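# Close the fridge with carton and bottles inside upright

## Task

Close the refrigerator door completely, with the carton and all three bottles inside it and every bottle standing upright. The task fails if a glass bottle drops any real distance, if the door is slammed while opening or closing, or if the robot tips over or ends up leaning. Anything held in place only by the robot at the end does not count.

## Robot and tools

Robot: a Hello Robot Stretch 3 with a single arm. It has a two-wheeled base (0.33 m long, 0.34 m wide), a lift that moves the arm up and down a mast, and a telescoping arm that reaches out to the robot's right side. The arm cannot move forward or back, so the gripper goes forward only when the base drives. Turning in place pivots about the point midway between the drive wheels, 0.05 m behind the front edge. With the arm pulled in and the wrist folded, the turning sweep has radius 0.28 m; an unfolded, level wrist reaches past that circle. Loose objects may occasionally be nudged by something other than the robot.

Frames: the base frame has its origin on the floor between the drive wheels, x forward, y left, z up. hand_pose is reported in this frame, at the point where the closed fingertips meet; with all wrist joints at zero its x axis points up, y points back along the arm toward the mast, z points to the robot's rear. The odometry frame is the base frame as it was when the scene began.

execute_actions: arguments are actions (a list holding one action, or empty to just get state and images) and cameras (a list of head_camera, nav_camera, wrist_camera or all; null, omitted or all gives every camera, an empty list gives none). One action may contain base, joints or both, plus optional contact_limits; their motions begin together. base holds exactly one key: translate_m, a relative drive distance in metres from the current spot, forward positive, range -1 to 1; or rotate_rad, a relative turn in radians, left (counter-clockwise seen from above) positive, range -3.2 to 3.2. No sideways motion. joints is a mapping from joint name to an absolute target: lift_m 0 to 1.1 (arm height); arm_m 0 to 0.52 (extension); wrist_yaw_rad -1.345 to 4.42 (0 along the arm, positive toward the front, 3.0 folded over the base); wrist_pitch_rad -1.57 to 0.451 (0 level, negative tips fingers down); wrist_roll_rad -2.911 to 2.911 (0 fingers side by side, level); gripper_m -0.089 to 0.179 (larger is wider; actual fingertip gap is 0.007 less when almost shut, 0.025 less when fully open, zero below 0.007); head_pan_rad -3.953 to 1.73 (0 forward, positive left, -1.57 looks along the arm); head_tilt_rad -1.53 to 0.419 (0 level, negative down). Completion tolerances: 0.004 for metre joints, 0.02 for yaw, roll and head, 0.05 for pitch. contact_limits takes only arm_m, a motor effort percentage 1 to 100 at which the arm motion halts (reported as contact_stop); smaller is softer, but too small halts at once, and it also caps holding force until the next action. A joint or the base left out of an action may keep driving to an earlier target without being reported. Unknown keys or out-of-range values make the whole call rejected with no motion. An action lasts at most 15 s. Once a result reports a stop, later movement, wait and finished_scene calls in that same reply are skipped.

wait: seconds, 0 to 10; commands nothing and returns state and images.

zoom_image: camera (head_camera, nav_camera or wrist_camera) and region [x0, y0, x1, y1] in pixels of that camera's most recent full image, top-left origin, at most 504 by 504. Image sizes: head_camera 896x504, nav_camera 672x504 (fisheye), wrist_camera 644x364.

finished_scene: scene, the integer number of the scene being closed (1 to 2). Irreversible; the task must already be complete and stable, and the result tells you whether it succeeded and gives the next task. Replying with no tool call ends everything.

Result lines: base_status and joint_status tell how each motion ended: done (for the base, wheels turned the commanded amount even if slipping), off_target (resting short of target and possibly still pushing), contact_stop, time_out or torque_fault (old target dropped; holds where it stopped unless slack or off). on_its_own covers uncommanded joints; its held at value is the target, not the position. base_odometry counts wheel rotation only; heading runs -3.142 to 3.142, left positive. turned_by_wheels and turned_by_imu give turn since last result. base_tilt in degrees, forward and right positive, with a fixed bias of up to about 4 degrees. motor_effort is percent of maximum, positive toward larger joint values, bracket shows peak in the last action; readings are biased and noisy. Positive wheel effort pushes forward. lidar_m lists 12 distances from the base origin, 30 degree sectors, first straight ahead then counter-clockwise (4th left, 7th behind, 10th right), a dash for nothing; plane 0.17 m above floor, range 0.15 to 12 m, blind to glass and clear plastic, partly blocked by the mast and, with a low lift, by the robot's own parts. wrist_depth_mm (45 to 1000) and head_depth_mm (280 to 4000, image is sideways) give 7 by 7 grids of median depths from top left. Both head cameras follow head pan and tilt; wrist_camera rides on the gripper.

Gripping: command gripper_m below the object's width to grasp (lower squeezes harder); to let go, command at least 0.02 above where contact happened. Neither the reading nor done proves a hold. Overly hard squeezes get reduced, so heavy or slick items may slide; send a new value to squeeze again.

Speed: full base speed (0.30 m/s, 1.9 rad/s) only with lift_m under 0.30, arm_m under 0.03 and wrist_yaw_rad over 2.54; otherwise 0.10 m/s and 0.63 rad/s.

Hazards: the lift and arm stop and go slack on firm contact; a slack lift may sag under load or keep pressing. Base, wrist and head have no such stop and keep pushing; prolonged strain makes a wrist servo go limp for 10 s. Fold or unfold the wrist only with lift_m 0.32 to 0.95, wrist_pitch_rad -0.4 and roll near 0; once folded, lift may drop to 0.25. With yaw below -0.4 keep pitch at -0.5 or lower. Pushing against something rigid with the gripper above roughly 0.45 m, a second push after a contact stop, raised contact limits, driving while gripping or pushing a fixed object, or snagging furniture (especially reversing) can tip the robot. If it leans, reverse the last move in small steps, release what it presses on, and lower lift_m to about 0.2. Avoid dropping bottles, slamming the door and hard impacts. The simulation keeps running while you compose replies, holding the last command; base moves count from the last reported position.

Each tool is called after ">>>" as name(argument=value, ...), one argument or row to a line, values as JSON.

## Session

>>> execute_actions(
  actions=[],
)

Scene clock: 0.00 s.
base_odometry: x=+0.000 y=+0.000 heading=+0.000 (m, m, rad; odometry frame)
turned_by_wheels: +0.000 (rad since the last result)
turned_by_imu: +0.000 (rad since the last result)
base_tilt: forward=+1.7 right=-2.1 (deg)
lidar_m: 1.42 1.66 2.86 3.08 1.62 1.63 2.32 1.94 1.25 1.68 1.59 1.42
head_depth_mm: 1299 1290 1302 1301 1302 1303 1312 / 1329 1330 1329 1335 1332 1337 1343 / 1364 1358 1359 1364 1362 1365 1372 / 1417 1415 1419 1422 1421 1425 1431 / 1451 1449 1454 1457 1461 1462 1465 / 1484 1498 1498 1500 1497 1507 1504 / 1535 1540 1541 1544 1544 1547 1552
base_status: not commanded
joint_positions: lift_m=+0.311 arm_m=-0.002 wrist_yaw_rad=+2.862 wrist_pitch_rad=-0.485 wrist_roll_rad=+0.012 gripper_m=+0.037 head_pan_rad=+0.016 head_tilt_rad=-0.016
joint_status: not commanded
motor_effort: left_wheel=+0 right_wheel=+0 lift_m=+20 arm_m=+0 wrist_yaw_rad=-1 wrist_pitch_rad=+8 wrist_roll_rad=+0 gripper_m=+1 head_pan_rad=+0 head_tilt_rad=+1 (%)
hand_pose: x=+0.0382 y=+0.0641 z=+0.3094 quat_wxyz=(+0.264, +0.707, +0.071, +0.652) (m; base frame)
wrist_depth_mm: - - - - - - - / - - - - - - - / - 871 884 881 870 888 881 / 670 699 688 700 700 694 693 / 580 - 597 585 581 575 579 / 495 - - 498 500 492 495 / 452 - - 431 433 431 430
pictures: head_camera (sideways: a quarter turn clockwise sets it upright), nav_camera (sideways: a quarter turn counterclockwise sets it upright), wrist_camera
Images, in order (width x height): head_camera 896x504, nav_camera 672x504, wrist_camera 644x364.

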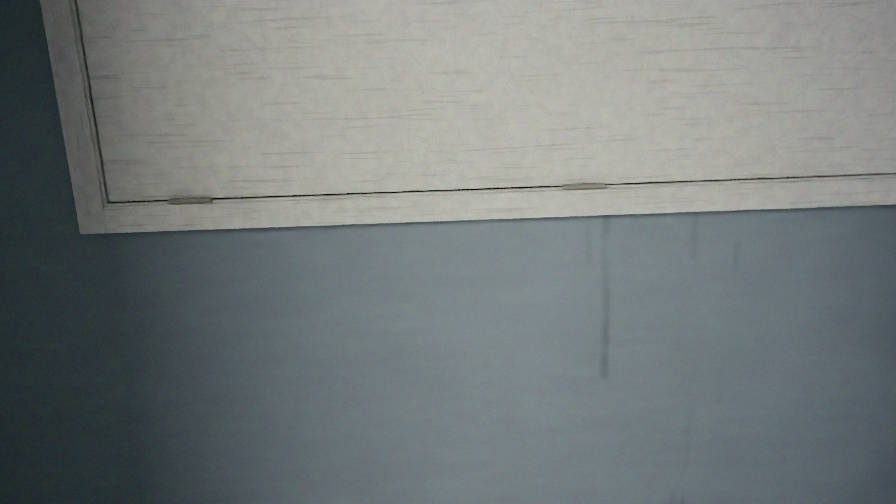

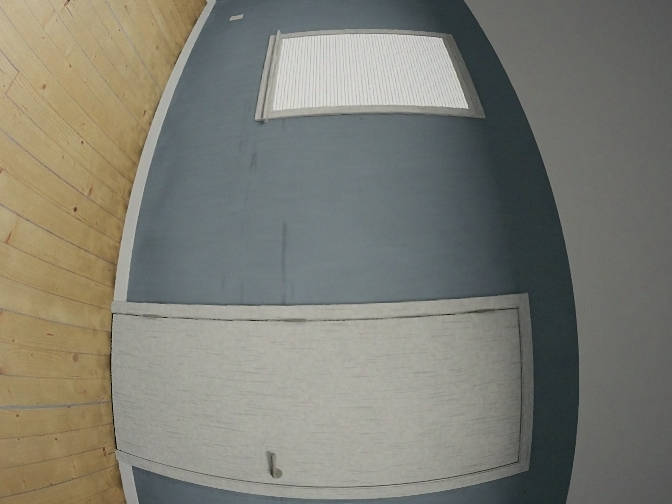

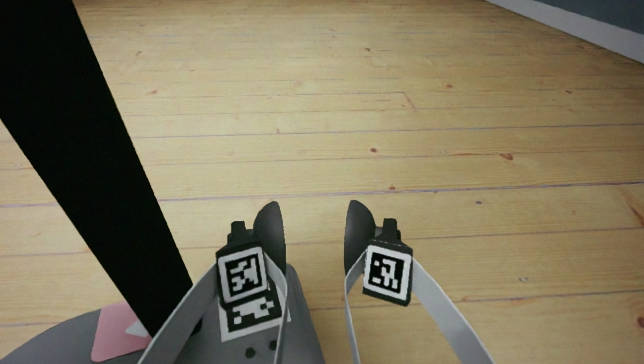

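>>> execute_actions(
  actions=[
    {"base":{"rotate_rad":-1.3},"joints":{"lift_m":0.28,"head_pan_rad":-2.0,"head_tilt_rad":-0.6}},
  ],
  cameras=["nav_camera"],
)

>>> execute_actions(
  actions=[
    {"base":{"translate_m":-1}},
  ],
  cameras=["nav_camera","head_camera"],
)

Scene clock: 6.97 s.
base_odometry: x=+0.000 y=+0.000 heading=-1.300 (m, m, rad; odometry frame)
turned_by_wheels: -1.300 (rad since the last result)
turned_by_imu: -1.266 (rad since the last result)
base_tilt: forward=+1.8 right=-2.1 (deg)
lidar_m: 1.60 1.47 1.42 1.50 2.07 3.06 3.22 1.62 1.75 2.34 1.73 1.25
head_depth_mm: 1570 1549 1683 1845 1798 1459 1235 / 1941 2109 2314 2197 1802 1457 1227 / 1955 2139 2390 2345 1798 1464 1235 / 1962 2148 2393 2349 1819 1466 1232 / 1974 2171 2415 2364 1807 1472 1229 / 1987 2187 2430 2382 1813 1471 1238 / 1991 2197 2443 2397 1821 1476 1241
base_status: done
joint_positions: lift_m=+0.281 arm_m=-0.002 wrist_yaw_rad=+2.862 wrist_pitch_rad=-0.485 wrist_roll_rad=+0.012 gripper_m=+0.037 head_pan_rad=-1.993 head_tilt_rad=-0.593
joint_status: all done
motor_effort: left_wheel=+1(9) right_wheel=-1(5) lift_m=+12(18) arm_m=+0(0) wrist_yaw_rad=+0(0) wrist_pitch_rad=+7(8) wrist_roll_rad=+0(0) gripper_m=-1(0) head_pan_rad=-3(33) head_tilt_rad=-2(24) (%)
hand_pose: x=+0.0382 y=+0.0641 z=+0.2785 quat_wxyz=(+0.265, +0.707, +0.071, +0.652) (m; base frame)
wrist_depth_mm: - - - - - - - / - - - - - - - / - 806 811 812 820 833 806 / 619 639 644 653 646 652 660 / 534 - 550 542 547 540 536 / 462 - - 461 457 460 460 / - - - 401 396 401 403
pictures: nav_camera (sideways: a quarter turn counterclockwise sets it upright)
Images, in order (width x height): nav_camera 672x504.

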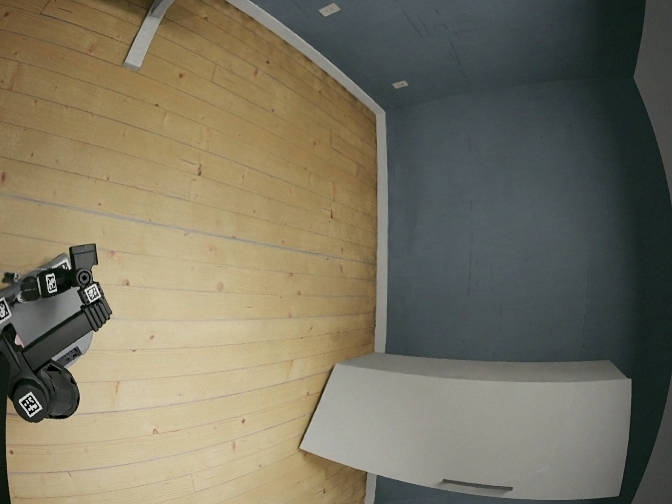

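Scene clock: 11.97 s.
base_odometry: x=-0.268 y=+0.964 heading=-1.300 (m, m, rad; odometry frame)
turned_by_wheels: +0.000 (rad since the last result)
turned_by_imu: +0.003 (rad since the last result)
base_tilt: forward=+1.8 right=-2.0 (deg)
lidar_m: 2.59 2.01 1.95 2.03 2.31 2.23 2.34 1.86 0.85 1.14 2.61 2.11
head_depth_mm: 1490 1650 1824 2052 1797 1461 1225 / 1061 1608 1802 2081 1794 1457 1227 / 702 774 876 996 1177 1394 1234 / 741 815 915 1046 1204 1388 1229 / 809 903 1018 1169 1372 1468 1241 / 883 996 1137 1329 1645 1471 1239 / 971 1150 1904 2108 1817 1472 1240
base_status: done
joint_positions: lift_m=+0.280 arm_m=-0.002 wrist_yaw_rad=+2.862 wrist_pitch_rad=-0.485 wrist_roll_rad=+0.012 gripper_m=+0.037 head_pan_rad=-1.993 head_tilt_rad=-0.593
joint_status: not commanded
motor_effort: left_wheel=+1(6) right_wheel=-1(8) lift_m=+12(12) arm_m=+0(0) wrist_yaw_rad=+0(1) wrist_pitch_rad=+8(8) wrist_roll_rad=+0(1) gripper_m=+0(1) head_pan_rad=-3(3) head_tilt_rad=-2(2) (%)
hand_pose: x=+0.0382 y=+0.0640 z=+0.2783 quat_wxyz=(+0.265, +0.707, +0.071, +0.652) (m; base frame)
wrist_depth_mm: - - - - - - - / - - - - - - - / - 797 801 822 799 798 799 / 616 648 644 637 653 641 659 / 537 - 550 532 549 541 536 / 466 - - 462 456 460 464 / - - - 401 402 399 401
pictures: head_camera (sideways: a quarter turn clockwise sets it upright), nav_camera (sideways: a quarter turn counterclockwise sets it upright)
Images, in order (width x height): head_camera 896x504, nav_camera 672x504.

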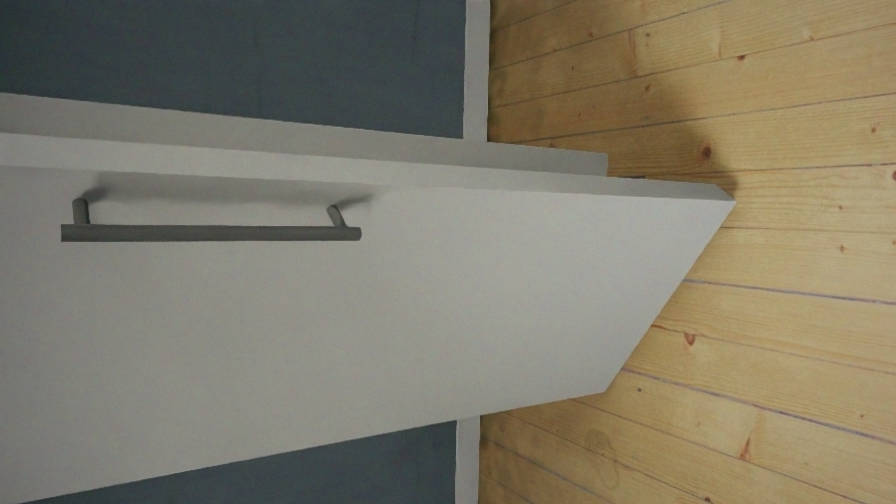

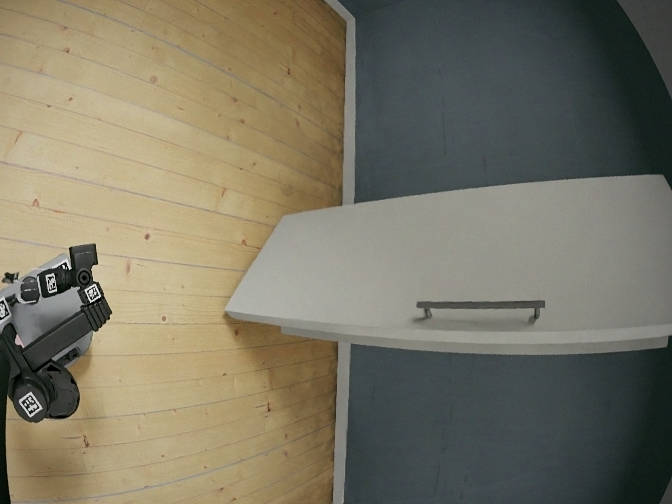

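>>> execute_actions(
  actions=[
    {"base":{"rotate_rad":0.25}},
  ],
  cameras=[],
)

>>> execute_actions(
  actions=[
    {"base":{"translate_m":-0.6}},
  ],
  cameras=[],
)

>>> execute_actions(
  actions=[
    {"base":{"rotate_rad":-0.8},"joints":{"lift_m":0.55,"arm_m":0.4,"gripper_m":0,"wrist_pitch_rad":0,"wrist_yaw_rad":1.7,"head_pan_rad":-1.0,"head_tilt_rad":-0.75}},
  ],
)

Scene clock: 18.07 s.
base_odometry: x=-0.268 y=+0.964 heading=-1.050 (m, m, rad; odometry frame)
turned_by_wheels: +0.250 (rad since the last result)
turned_by_imu: +0.244 (rad since the last result)
base_tilt: forward=+1.8 right=-2.1 (deg)
lidar_m: 2.22 1.95 1.95 2.26 2.24 2.23 2.09 0.84 0.87 2.11 2.53 2.11
head_depth_mm: 702 744 819 925 1438 1457 1229 / 782 842 920 1010 1120 1279 1231 / 870 949 1043 1163 1313 1418 1231 / 976 1080 1212 1372 1589 1469 1233 / 1643 1826 2041 2219 1814 1467 1234 / 1703 1889 2134 2295 1812 1470 1239 / 1746 1960 2214 2364 1812 1478 1243
base_status: done
joint_positions: lift_m=+0.280 arm_m=-0.002 wrist_yaw_rad=+2.862 wrist_pitch_rad=-0.485 wrist_roll_rad=+0.012 gripper_m=+0.037 head_pan_rad=-1.993 head_tilt_rad=-0.593
joint_status: not commanded
motor_effort: left_wheel=-1(7) right_wheel=+1(5) lift_m=+12(12) arm_m=+0(0) wrist_yaw_rad=+0(1) wrist_pitch_rad=+8(8) wrist_roll_rad=+0(0) gripper_m=+1(0) head_pan_rad=-3(3) head_tilt_rad=-3(3) (%)
hand_pose: x=+0.0382 y=+0.0640 z=+0.2783 quat_wxyz=(+0.265, +0.707, +0.071, +0.652) (m; base frame)
wrist_depth_mm: - - - - - - - / - - - - - - - / - 801 802 805 804 801 812 / 612 642 644 650 646 649 651 / 526 - 554 531 539 537 543 / 462 - - 453 457 458 462 / - - - 402 395 397 400
pictures: none
No camera images: the call's "cameras" was empty. Leave "cameras" out to get every camera's image.

Scene clock: 21.70 s.
base_odometry: x=-0.566 y=+1.484 heading=-1.050 (m, m, rad; odometry frame)
turned_by_wheels: +0.000 (rad since the last result)
turned_by_imu: +0.001 (rad since the last result)
base_tilt: forward=+1.7 right=-2.1 (deg)
lidar_m: 2.72 2.38 2.37 2.09 1.81 1.81 1.60 1.39 0.87 0.57 2.82 2.61
head_depth_mm: 1114 1216 1343 1500 1660 1457 1227 / 1144 1251 1388 1553 1704 1464 1236 / 957 1091 1278 1509 1682 1458 1231 / 724 796 890 1010 1173 1366 1240 / 1128 1250 1173 1430 1304 1399 1233 / 1170 1301 1182 1439 1306 846 985 / 1119 1187 564 595 670 1007 1240
base_status: done
joint_positions: lift_m=+0.280 arm_m=-0.002 wrist_yaw_rad=+2.862 wrist_pitch_rad=-0.485 wrist_roll_rad=+0.012 gripper_m=+0.037 head_pan_rad=-1.993 head_tilt_rad=-0.593
joint_status: not commanded
motor_effort: left_wheel=+0(9) right_wheel=+1(5) lift_m=+13(12) arm_m=+0(0) wrist_yaw_rad=+1(0) wrist_pitch_rad=+8(8) wrist_roll_rad=+0(0) gripper_m=+1(0) head_pan_rad=-3(3) head_tilt_rad=-2(2) (%)
hand_pose: x=+0.0382 y=+0.0640 z=+0.2783 quat_wxyz=(+0.265, +0.707, +0.071, +0.652) (m; base frame)
wrist_depth_mm: - - - - - - - / - - - - - - - / - 798 807 799 828 812 835 / 620 644 643 647 648 648 658 / 535 - 553 541 549 537 532 / 459 - - 457 464 457 454 / - - - 402 396 407 402
pictures: none
No camera images: the call's "cameras" was empty. Leave "cameras" out to get every camera's image.

Scene clock: 25.87 s.
base_odometry: x=-0.566 y=+1.484 heading=-1.850 (m, m, rad; odometry frame)
turned_by_wheels: -0.800 (rad since the last result)
turned_by_imu: -0.782 (rad since the last result)
base_tilt: forward=+1.7 right=-1.9 (deg)
lidar_m: 2.95 2.60 2.46 2.38 2.46 1.88 1.81 1.87 1.44 0.99 0.57 0.71
head_depth_mm: 896 1190 1427 1648 1662 1328 1161 / 712 821 1005 1381 1494 1337 1155 / 1142 982 1338 1160 1391 1329 1157 / 1217 1108 1471 1296 1464 1331 1156 / 1164 1110 1345 739 872 1132 1157 / 456 510 601 817 1464 1338 1158 / 503 646 886 1935 1582 1338 1158
base_status: done
joint_positions: lift_m=+0.549 arm_m=+0.400 wrist_yaw_rad=+1.702 wrist_pitch_rad=-0.021 wrist_roll_rad=+0.012 gripper_m=+0.000 head_pan_rad=-1.007 head_tilt_rad=-0.741
joint_status: all done
motor_effort: left_wheel=+1(8) right_wheel=+0(4) lift_m=+27(30) arm_m=+3(0) wrist_yaw_rad=-2(3) wrist_pitch_rad=+11(11) wrist_roll_rad=+0(0) gripper_m=-3(84) head_pan_rad=+2(31) head_tilt_rad=-3(13) (%)
hand_pose: x=+0.2321 y=-0.5113 z=+0.6586 quat_wxyz=(+0.470, +0.540, -0.463, +0.524) (m; base frame)
wrist_depth_mm: - - 290 295 429 639 610 / - - - 307 451 644 638 / - - - 318 478 675 659 / - - - 328 495 704 669 / - - - - 526 716 541 / - - - 357 617 742 533 / - - 981 362 538 769 488
pictures: head_camera (sideways: a quarter turn clockwise sets it upright), nav_camera (sideways: a quarter turn counterclockwise sets it upright), wrist_camera
Images, in order (width x height): head_camera 896x504, nav_camera 672x504, wrist_camera 644x364.

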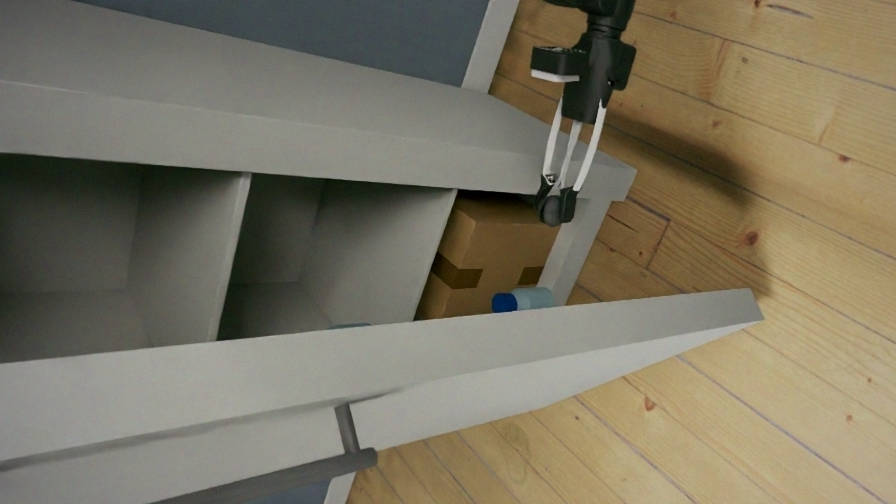

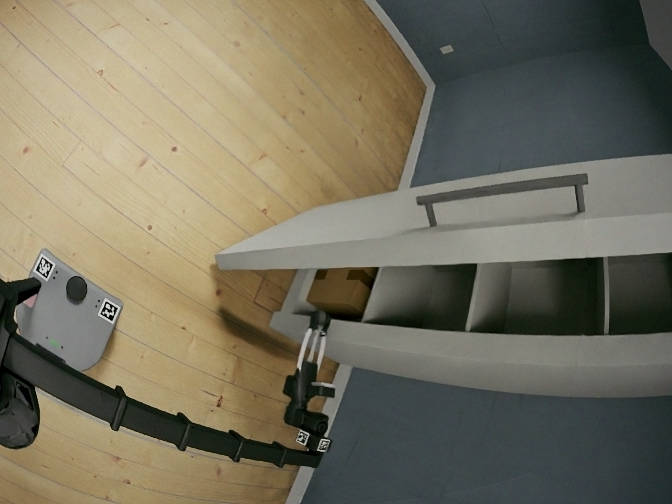

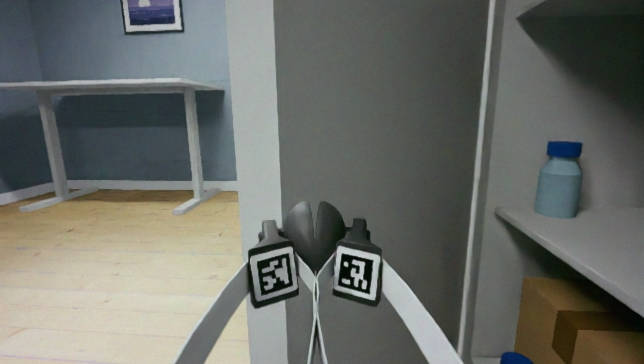

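>>> execute_actions(
  actions=[
    {"base":{"translate_m":0.23}},
  ],
  cameras=[],
)

>>> execute_actions(
  actions=[
    {"base":{"translate_m":0.08},"joints":{"arm_m":0.3}},
  ],
  cameras=["nav_camera"],
)

>>> execute_actions(
  actions=[
    {"base":{"translate_m":0.27},"joints":{"arm_m":0.22,"head_pan_rad":-1.5}},
  ],
  cameras=["nav_camera"],
)

>>> execute_actions(
  actions=[
    {"joints":{"wrist_yaw_rad":0,"lift_m":0.08,"gripper_m":0.13}},
  ],
)

Scene clock: 34.53 s.
base_odometry: x=-0.630 y=+1.263 heading=-1.850 (m, m, rad; odometry frame)
turned_by_wheels: +0.000 (rad since the last result)
turned_by_imu: -0.002 (rad since the last result)
base_tilt: forward=+1.7 right=-2.0 (deg)
lidar_m: 2.71 2.39 2.46 2.37 2.46 2.12 2.04 1.97 1.44 0.83 0.41 1.96
head_depth_mm: 1049 1031 1291 999 1120 1332 1153 / 1100 1036 1366 1205 1350 1335 1152 / 1103 928 1387 1235 1370 1334 1160 / 326 368 422 497 605 786 1118 / 353 429 547 652 1206 1302 1163 / 531 579 1065 1881 1586 1336 1155 / 1587 1852 2203 1933 1579 1336 1159
base_status: done
joint_positions: lift_m=+0.549 arm_m=+0.400 wrist_yaw_rad=+1.697 wrist_pitch_rad=-0.022 wrist_roll_rad=+0.012 gripper_m=+0.000 head_pan_rad=-1.007 head_tilt_rad=-0.741
joint_status: not commanded
motor_effort: left_wheel=+2(5) right_wheel=-1(13) lift_m=+28(28) arm_m=+2(3) wrist_yaw_rad=+2(3) wrist_pitch_rad=+11(12) wrist_roll_rad=+0(0) gripper_m=-1(3) head_pan_rad=+2(2) head_tilt_rad=-4(3) (%)
hand_pose: x=+0.2323 y=-0.5128 z=+0.6585 quat_wxyz=(+0.471, +0.539, -0.464, +0.522) (m; base frame)
wrist_depth_mm: 129 144 170 209 271 387 422 / 132 147 174 215 282 413 431 / 134 150 180 224 294 441 436 / 137 154 184 231 310 468 453 / 139 157 187 - 324 478 466 / 141 161 185 251 365 507 434 / 144 164 209 256 335 523 504
pictures: none
No camera images: the call's "cameras" was empty. Leave "cameras" out to get every camera's image.

Scene clock: 36.80 s.
base_odometry: x=-0.652 y=+1.186 heading=-1.850 (m, m, rad; odometry frame)
turned_by_wheels: +0.000 (rad since the last result)
turned_by_imu: -0.007 (rad since the last result)
base_tilt: forward=+1.7 right=-2.2 (deg)
lidar_m: 2.64 2.31 2.46 2.37 2.46 2.20 2.12 1.99 1.44 0.82 0.58 0.42
head_depth_mm: 1046 1032 1298 1159 1329 1275 1153 / 1093 1037 1356 1204 1269 1299 1160 / 1010 1036 1346 1246 1346 1339 1156 / 833 932 1088 1241 1461 1336 1155 / 753 813 885 972 1075 1203 1136 / 574 606 644 689 740 800 951 / 462 484 507 533 569 664 1141
base_status: done
joint_positions: lift_m=+0.550 arm_m=+0.300 wrist_yaw_rad=+1.698 wrist_pitch_rad=-0.022 wrist_roll_rad=+0.012 gripper_m=+0.000 head_pan_rad=-1.007 head_tilt_rad=-0.741
joint_status: all done
motor_effort: left_wheel=+0(15) right_wheel=+0(28) lift_m=+27(28) arm_m=-3(3) wrist_yaw_rad=+0(2) wrist_pitch_rad=+11(12) wrist_roll_rad=+0(0) gripper_m=-1(3) head_pan_rad=+2(3) head_tilt_rad=-3(3) (%)
hand_pose: x=+0.2322 y=-0.4128 z=+0.6585 quat_wxyz=(+0.471, +0.539, -0.464, +0.523) (m; base frame)
wrist_depth_mm: - 276 289 305 327 348 368 / - 285 301 314 337 358 375 / - 296 309 331 349 373 399 / - 306 319 340 356 388 418 / - 319 328 - 375 403 428 / - 332 336 368 390 423 455 / - 981 359 379 408 439 474
pictures: nav_camera (sideways: a quarter turn counterclockwise sets it upright)
Images, in order (width x height): nav_camera 672x504.

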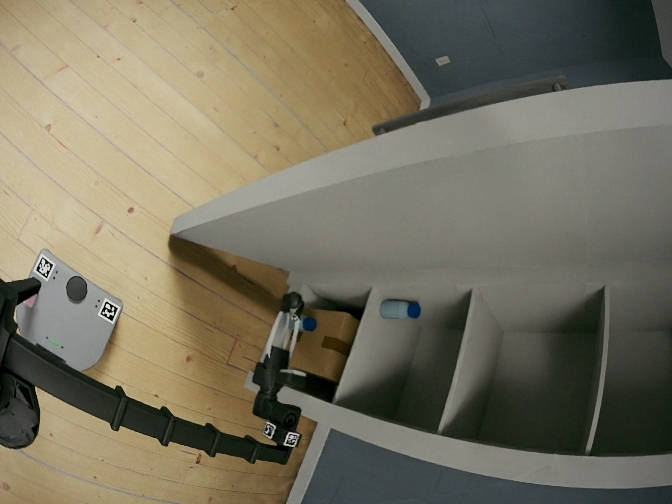

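Scene clock: 40.80 s.
base_odometry: x=-0.726 y=+0.926 heading=-1.850 (m, m, rad; odometry frame)
turned_by_wheels: +0.000 (rad since the last result)
turned_by_imu: -0.001 (rad since the last result)
base_tilt: forward=+1.8 right=-2.1 (deg)
lidar_m: 2.36 2.06 2.46 2.38 2.47 2.49 2.39 1.98 0.86 0.80 0.36 0.31
head_depth_mm: 755 797 883 1737 1574 1332 1155 / 1033 980 1141 1146 1298 1335 - / 1056 1043 1340 1218 1333 1286 1156 / 1058 1041 1353 1218 1292 1283 1149 / 1060 1043 1340 1209 1381 1252 1158 / 870 866 904 992 1048 1046 1045 / 673 713 710 709 706 705 707
base_status: done
joint_positions: lift_m=+0.550 arm_m=+0.220 wrist_yaw_rad=+1.698 wrist_pitch_rad=-0.022 wrist_roll_rad=+0.012 gripper_m=+0.000 head_pan_rad=-1.493 head_tilt_rad=-0.741
joint_status: all done
motor_effort: left_wheel=+0(6) right_wheel=+0(8) lift_m=+27(27) arm_m=-3(0) wrist_yaw_rad=+0(1) wrist_pitch_rad=+11(11) wrist_roll_rad=+0(0) gripper_m=-2(1) head_pan_rad=-3(25) head_tilt_rad=-3(3) (%)
hand_pose: x=+0.2322 y=-0.3328 z=+0.6585 quat_wxyz=(+0.471, +0.539, -0.464, +0.523) (m; base frame)
wrist_depth_mm: 172 167 164 159 157 153 151 / 178 172 169 165 162 159 156 / - 179 175 172 168 164 160 / - 187 182 176 173 170 166 / - 193 188 - 179 175 172 / - 201 196 194 185 182 178 / - 210 203 198 195 189 184
pictures: nav_camera (sideways: a quarter turn counterclockwise sets it upright)
Images, in order (width x height): nav_camera 672x504.

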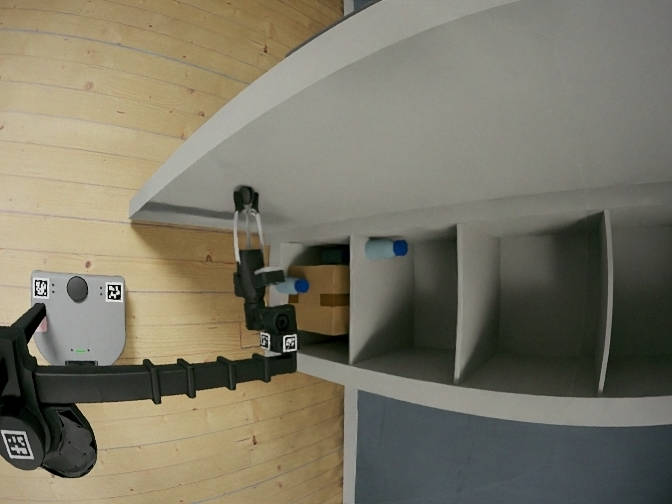

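Scene clock: 45.90 s.
base_odometry: x=-0.726 y=+0.926 heading=-1.850 (m, m, rad; odometry frame)
turned_by_wheels: +0.000 (rad since the last result)
turned_by_imu: -0.009 (rad since the last result)
base_tilt: forward=+1.7 right=-2.1 (deg)
lidar_m: 2.37 2.06 2.46 2.38 2.46 2.49 2.39 2.00 0.86 0.80 0.36 0.31
head_depth_mm: 725 786 902 1743 1572 1334 1149 / 1026 976 1086 1102 1345 1332 1154 / 1059 1035 1347 1216 1377 1332 1202 / 1060 1038 1344 1219 1294 1330 1157 / 1057 1039 1341 1166 1382 1334 1156 / 922 910 923 1016 1078 1074 1069 / 681 737 733 729 726 723 723
base_status: not commanded
joint_positions: lift_m=+0.081 arm_m=+0.220 wrist_yaw_rad=+0.004 wrist_pitch_rad=-0.018 wrist_roll_rad=+0.015 gripper_m=+0.130 head_pan_rad=-1.493 head_tilt_rad=-0.743
joint_status: all done
motor_effort: left_wheel=+1(3) right_wheel=+0(13) lift_m=+12(24) arm_m=+2(3) wrist_yaw_rad=-3(64) wrist_pitch_rad=+9(20) wrist_roll_rad=-1(4) gripper_m=+0(85) head_pan_rad=-3(3) head_tilt_rad=-2(3) (%)
hand_pose: x=-0.0205 y=-0.6206 z=+0.1905 quat_wxyz=(+0.702, +0.008, -0.712, -0.005) (m; base frame)
wrist_depth_mm: 325 456 368 372 453 349 906 / 326 453 379 385 454 356 949 / 338 455 352 399 455 367 986 / 348 455 345 408 448 378 966 / 363 372 374 381 387 393 674 / 371 - 423 424 420 - 467 / 370 367 362 364 366 358 360
pictures: head_camera (sideways: a quarter turn clockwise sets it upright), nav_camera (sideways: a quarter turn counterclockwise sets it upright), wrist_camera
Images, in order (width x height): head_camera 896x504, nav_camera 672x504, wrist_camera 644x364.

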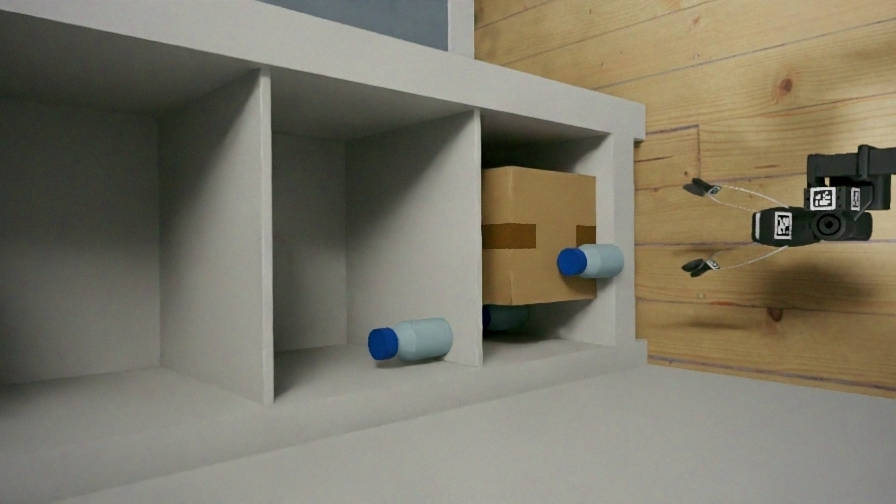

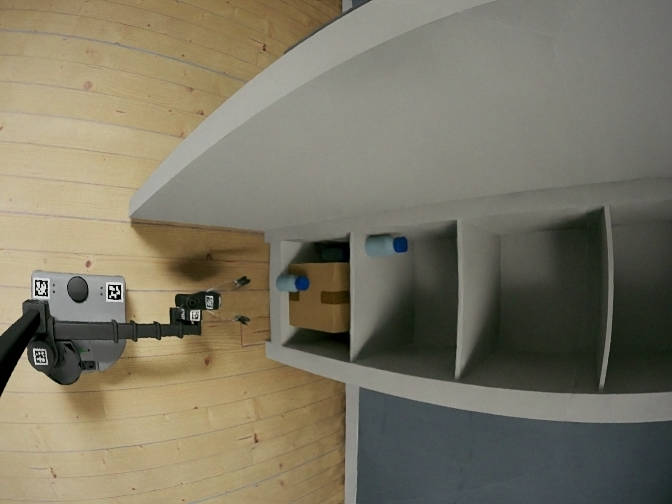

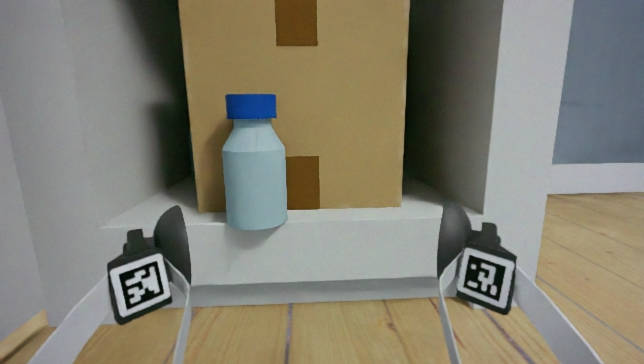

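>>> execute_actions(
  actions=[
    {"base":{"translate_m":0.072},"joints":{"arm_m":0.43}},
  ],
  cameras=["wrist_camera"],
)

>>> execute_actions(
  actions=[
    {"joints":{"gripper_m":0.015}},
  ],
  cameras=[],
)

>>> execute_actions(
  actions=[
    {"joints":{"lift_m":0.11}},
  ],
  cameras=["wrist_camera"],
)

Scene clock: 54.00 s.
base_odometry: x=-0.746 y=+0.857 heading=-1.850 (m, m, rad; odometry frame)
turned_by_wheels: +0.000 (rad since the last result)
turned_by_imu: -0.001 (rad since the last result)
base_tilt: forward=+1.7 right=-2.1 (deg)
lidar_m: 2.30 1.99 2.46 2.37 2.46 2.57 2.46 2.00 0.88 0.76 0.26 0.26
head_depth_mm: 932 922 941 1067 1496 1333 1159 / 1061 1033 1319 1204 1355 1327 1157 / 1059 1034 1346 1214 1332 1377 1155 / 1057 1037 1339 1218 1317 1302 1158 / 1022 983 1090 1123 1301 1276 1134 / 679 739 783 776 770 766 760 / 530 525 521 518 515 514 512
base_status: done
joint_positions: lift_m=+0.081 arm_m=+0.430 wrist_yaw_rad=+0.002 wrist_pitch_rad=-0.018 wrist_roll_rad=+0.015 gripper_m=+0.130 head_pan_rad=-1.493 head_tilt_rad=-0.743
joint_status: all done
motor_effort: left_wheel=+1(5) right_wheel=+0(4) lift_m=+12(12) arm_m=+3(6) wrist_yaw_rad=-1(3) wrist_pitch_rad=+9(9) wrist_roll_rad=-1(1) gripper_m=+0(1) head_pan_rad=-3(3) head_tilt_rad=-3(4) (%)
hand_pose: x=-0.0208 y=-0.8304 z=+0.1905 quat_wxyz=(+0.702, +0.008, -0.712, -0.006) (m; base frame)
wrist_depth_mm: 223 307 172 175 177 181 184 / 223 306 177 123 183 186 190 / 220 329 185 132 190 193 197 / 221 326 189 130 197 201 206 / 219 278 195 128 201 208 267 / 208 - 204 133 206 - 217 / - 179 175 139 171 174 180
pictures: wrist_camera
Images, in order (width x height): wrist_camera 644x364.

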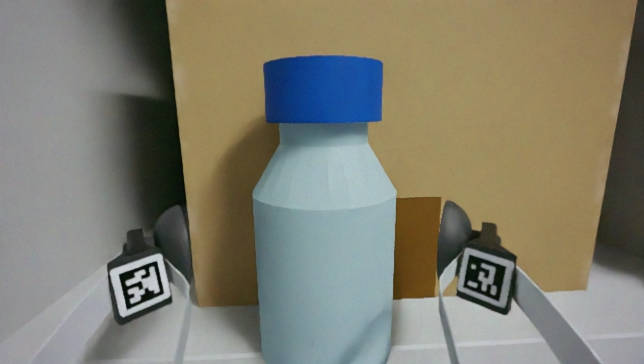

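Scene clock: 55.63 s.
base_odometry: x=-0.746 y=+0.857 heading=-1.850 (m, m, rad; odometry frame)
turned_by_wheels: +0.000 (rad since the last result)
turned_by_imu: +0.000 (rad since the last result)
base_tilt: forward=+1.7 right=-2.1 (deg)
lidar_m: 2.29 2.00 2.46 2.37 2.46 2.57 2.45 2.00 0.88 0.76 0.26 0.26
head_depth_mm: 934 926 938 1069 1491 1329 1157 / 1062 1033 1319 1203 1348 1328 1155 / 1057 1035 1341 1221 1339 1377 1157 / 1059 1039 1342 1219 1304 1301 1159 / 1024 979 1092 1116 1299 1274 1136 / 679 738 783 776 771 765 760 / 530 526 522 519 516 514 513
base_status: not commanded
joint_positions: lift_m=+0.081 arm_m=+0.430 wrist_yaw_rad=-0.005 wrist_pitch_rad=-0.018 wrist_roll_rad=+0.014 gripper_m=+0.016 head_pan_rad=-1.493 head_tilt_rad=-0.743
joint_status: all done
motor_effort: left_wheel=-1(1) right_wheel=+3(2) lift_m=+12(12) arm_m=+2(3) wrist_yaw_rad=+3(3) wrist_pitch_rad=+9(9) wrist_roll_rad=-1(1) gripper_m=-23(98) head_pan_rad=-2(3) head_tilt_rad=-3(3) (%)
hand_pose: x=-0.0227 y=-0.8305 z=+0.1904 quat_wxyz=(+0.702, +0.005, -0.712, -0.009) (m; base frame)
wrist_depth_mm: 227 292 172 176 178 181 186 / 227 313 176 121 184 187 191 / 225 309 184 131 191 194 199 / 225 332 188 128 196 201 207 / 223 306 137 126 202 208 268 / 211 234 142 132 204 214 218 / 179 179 170 137 173 176 180
pictures: none
No camera images: the call's "cameras" was empty. Leave "cameras" out to get every camera's image.

Scene clock: 56.70 s.
base_odometry: x=-0.746 y=+0.857 heading=-1.850 (m, m, rad; odometry frame)
turned_by_wheels: +0.000 (rad since the last result)
turned_by_imu: +0.000 (rad since the last result)
base_tilt: forward=+1.6 right=-2.0 (deg)
lidar_m: 2.30 2.00 2.47 2.38 2.46 2.56 2.46 2.01 0.88 0.76 0.26 0.26
head_depth_mm: 936 923 939 1066 1502 1329 1155 / 1057 1036 1317 1198 1350 1332 1158 / 1056 1033 1346 1220 1330 1330 1167 / 1061 1033 1345 1225 1294 1300 1156 / 1026 979 1092 1122 1297 1280 1136 / 679 739 782 776 770 764 761 / 530 525 523 518 516 514 512
base_status: not commanded
joint_positions: lift_m=+0.109 arm_m=+0.430 wrist_yaw_rad=-0.004 wrist_pitch_rad=-0.056 wrist_roll_rad=+0.014 gripper_m=+0.019 head_pan_rad=-1.493 head_tilt_rad=-0.743
joint_status: all done
motor_effort: left_wheel=+0(1) right_wheel=+0(2) lift_m=+30(29) arm_m=+2(2) wrist_yaw_rad=+2(3) wrist_pitch_rad=+30(32) wrist_roll_rad=-1(1) gripper_m=-20(22) head_pan_rad=-3(3) head_tilt_rad=-3(2) (%)
hand_pose: x=-0.0224 y=-0.8292 z=+0.2096 quat_wxyz=(+0.702, +0.019, -0.712, -0.022) (m; base frame)
wrist_depth_mm: 227 292 169 172 175 178 181 / 227 309 175 122 182 185 190 / 224 310 182 132 190 193 198 / 222 329 188 129 197 203 209 / 221 312 136 126 205 210 268 / 221 260 141 131 217 221 240 / 201 203 194 136 193 200 200
pictures: wrist_camera
Images, in order (width x height): wrist_camera 644x364.

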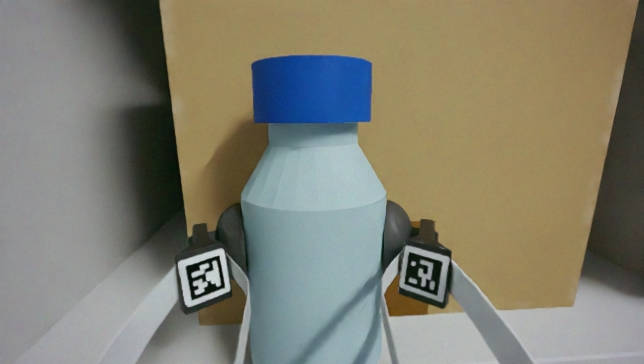

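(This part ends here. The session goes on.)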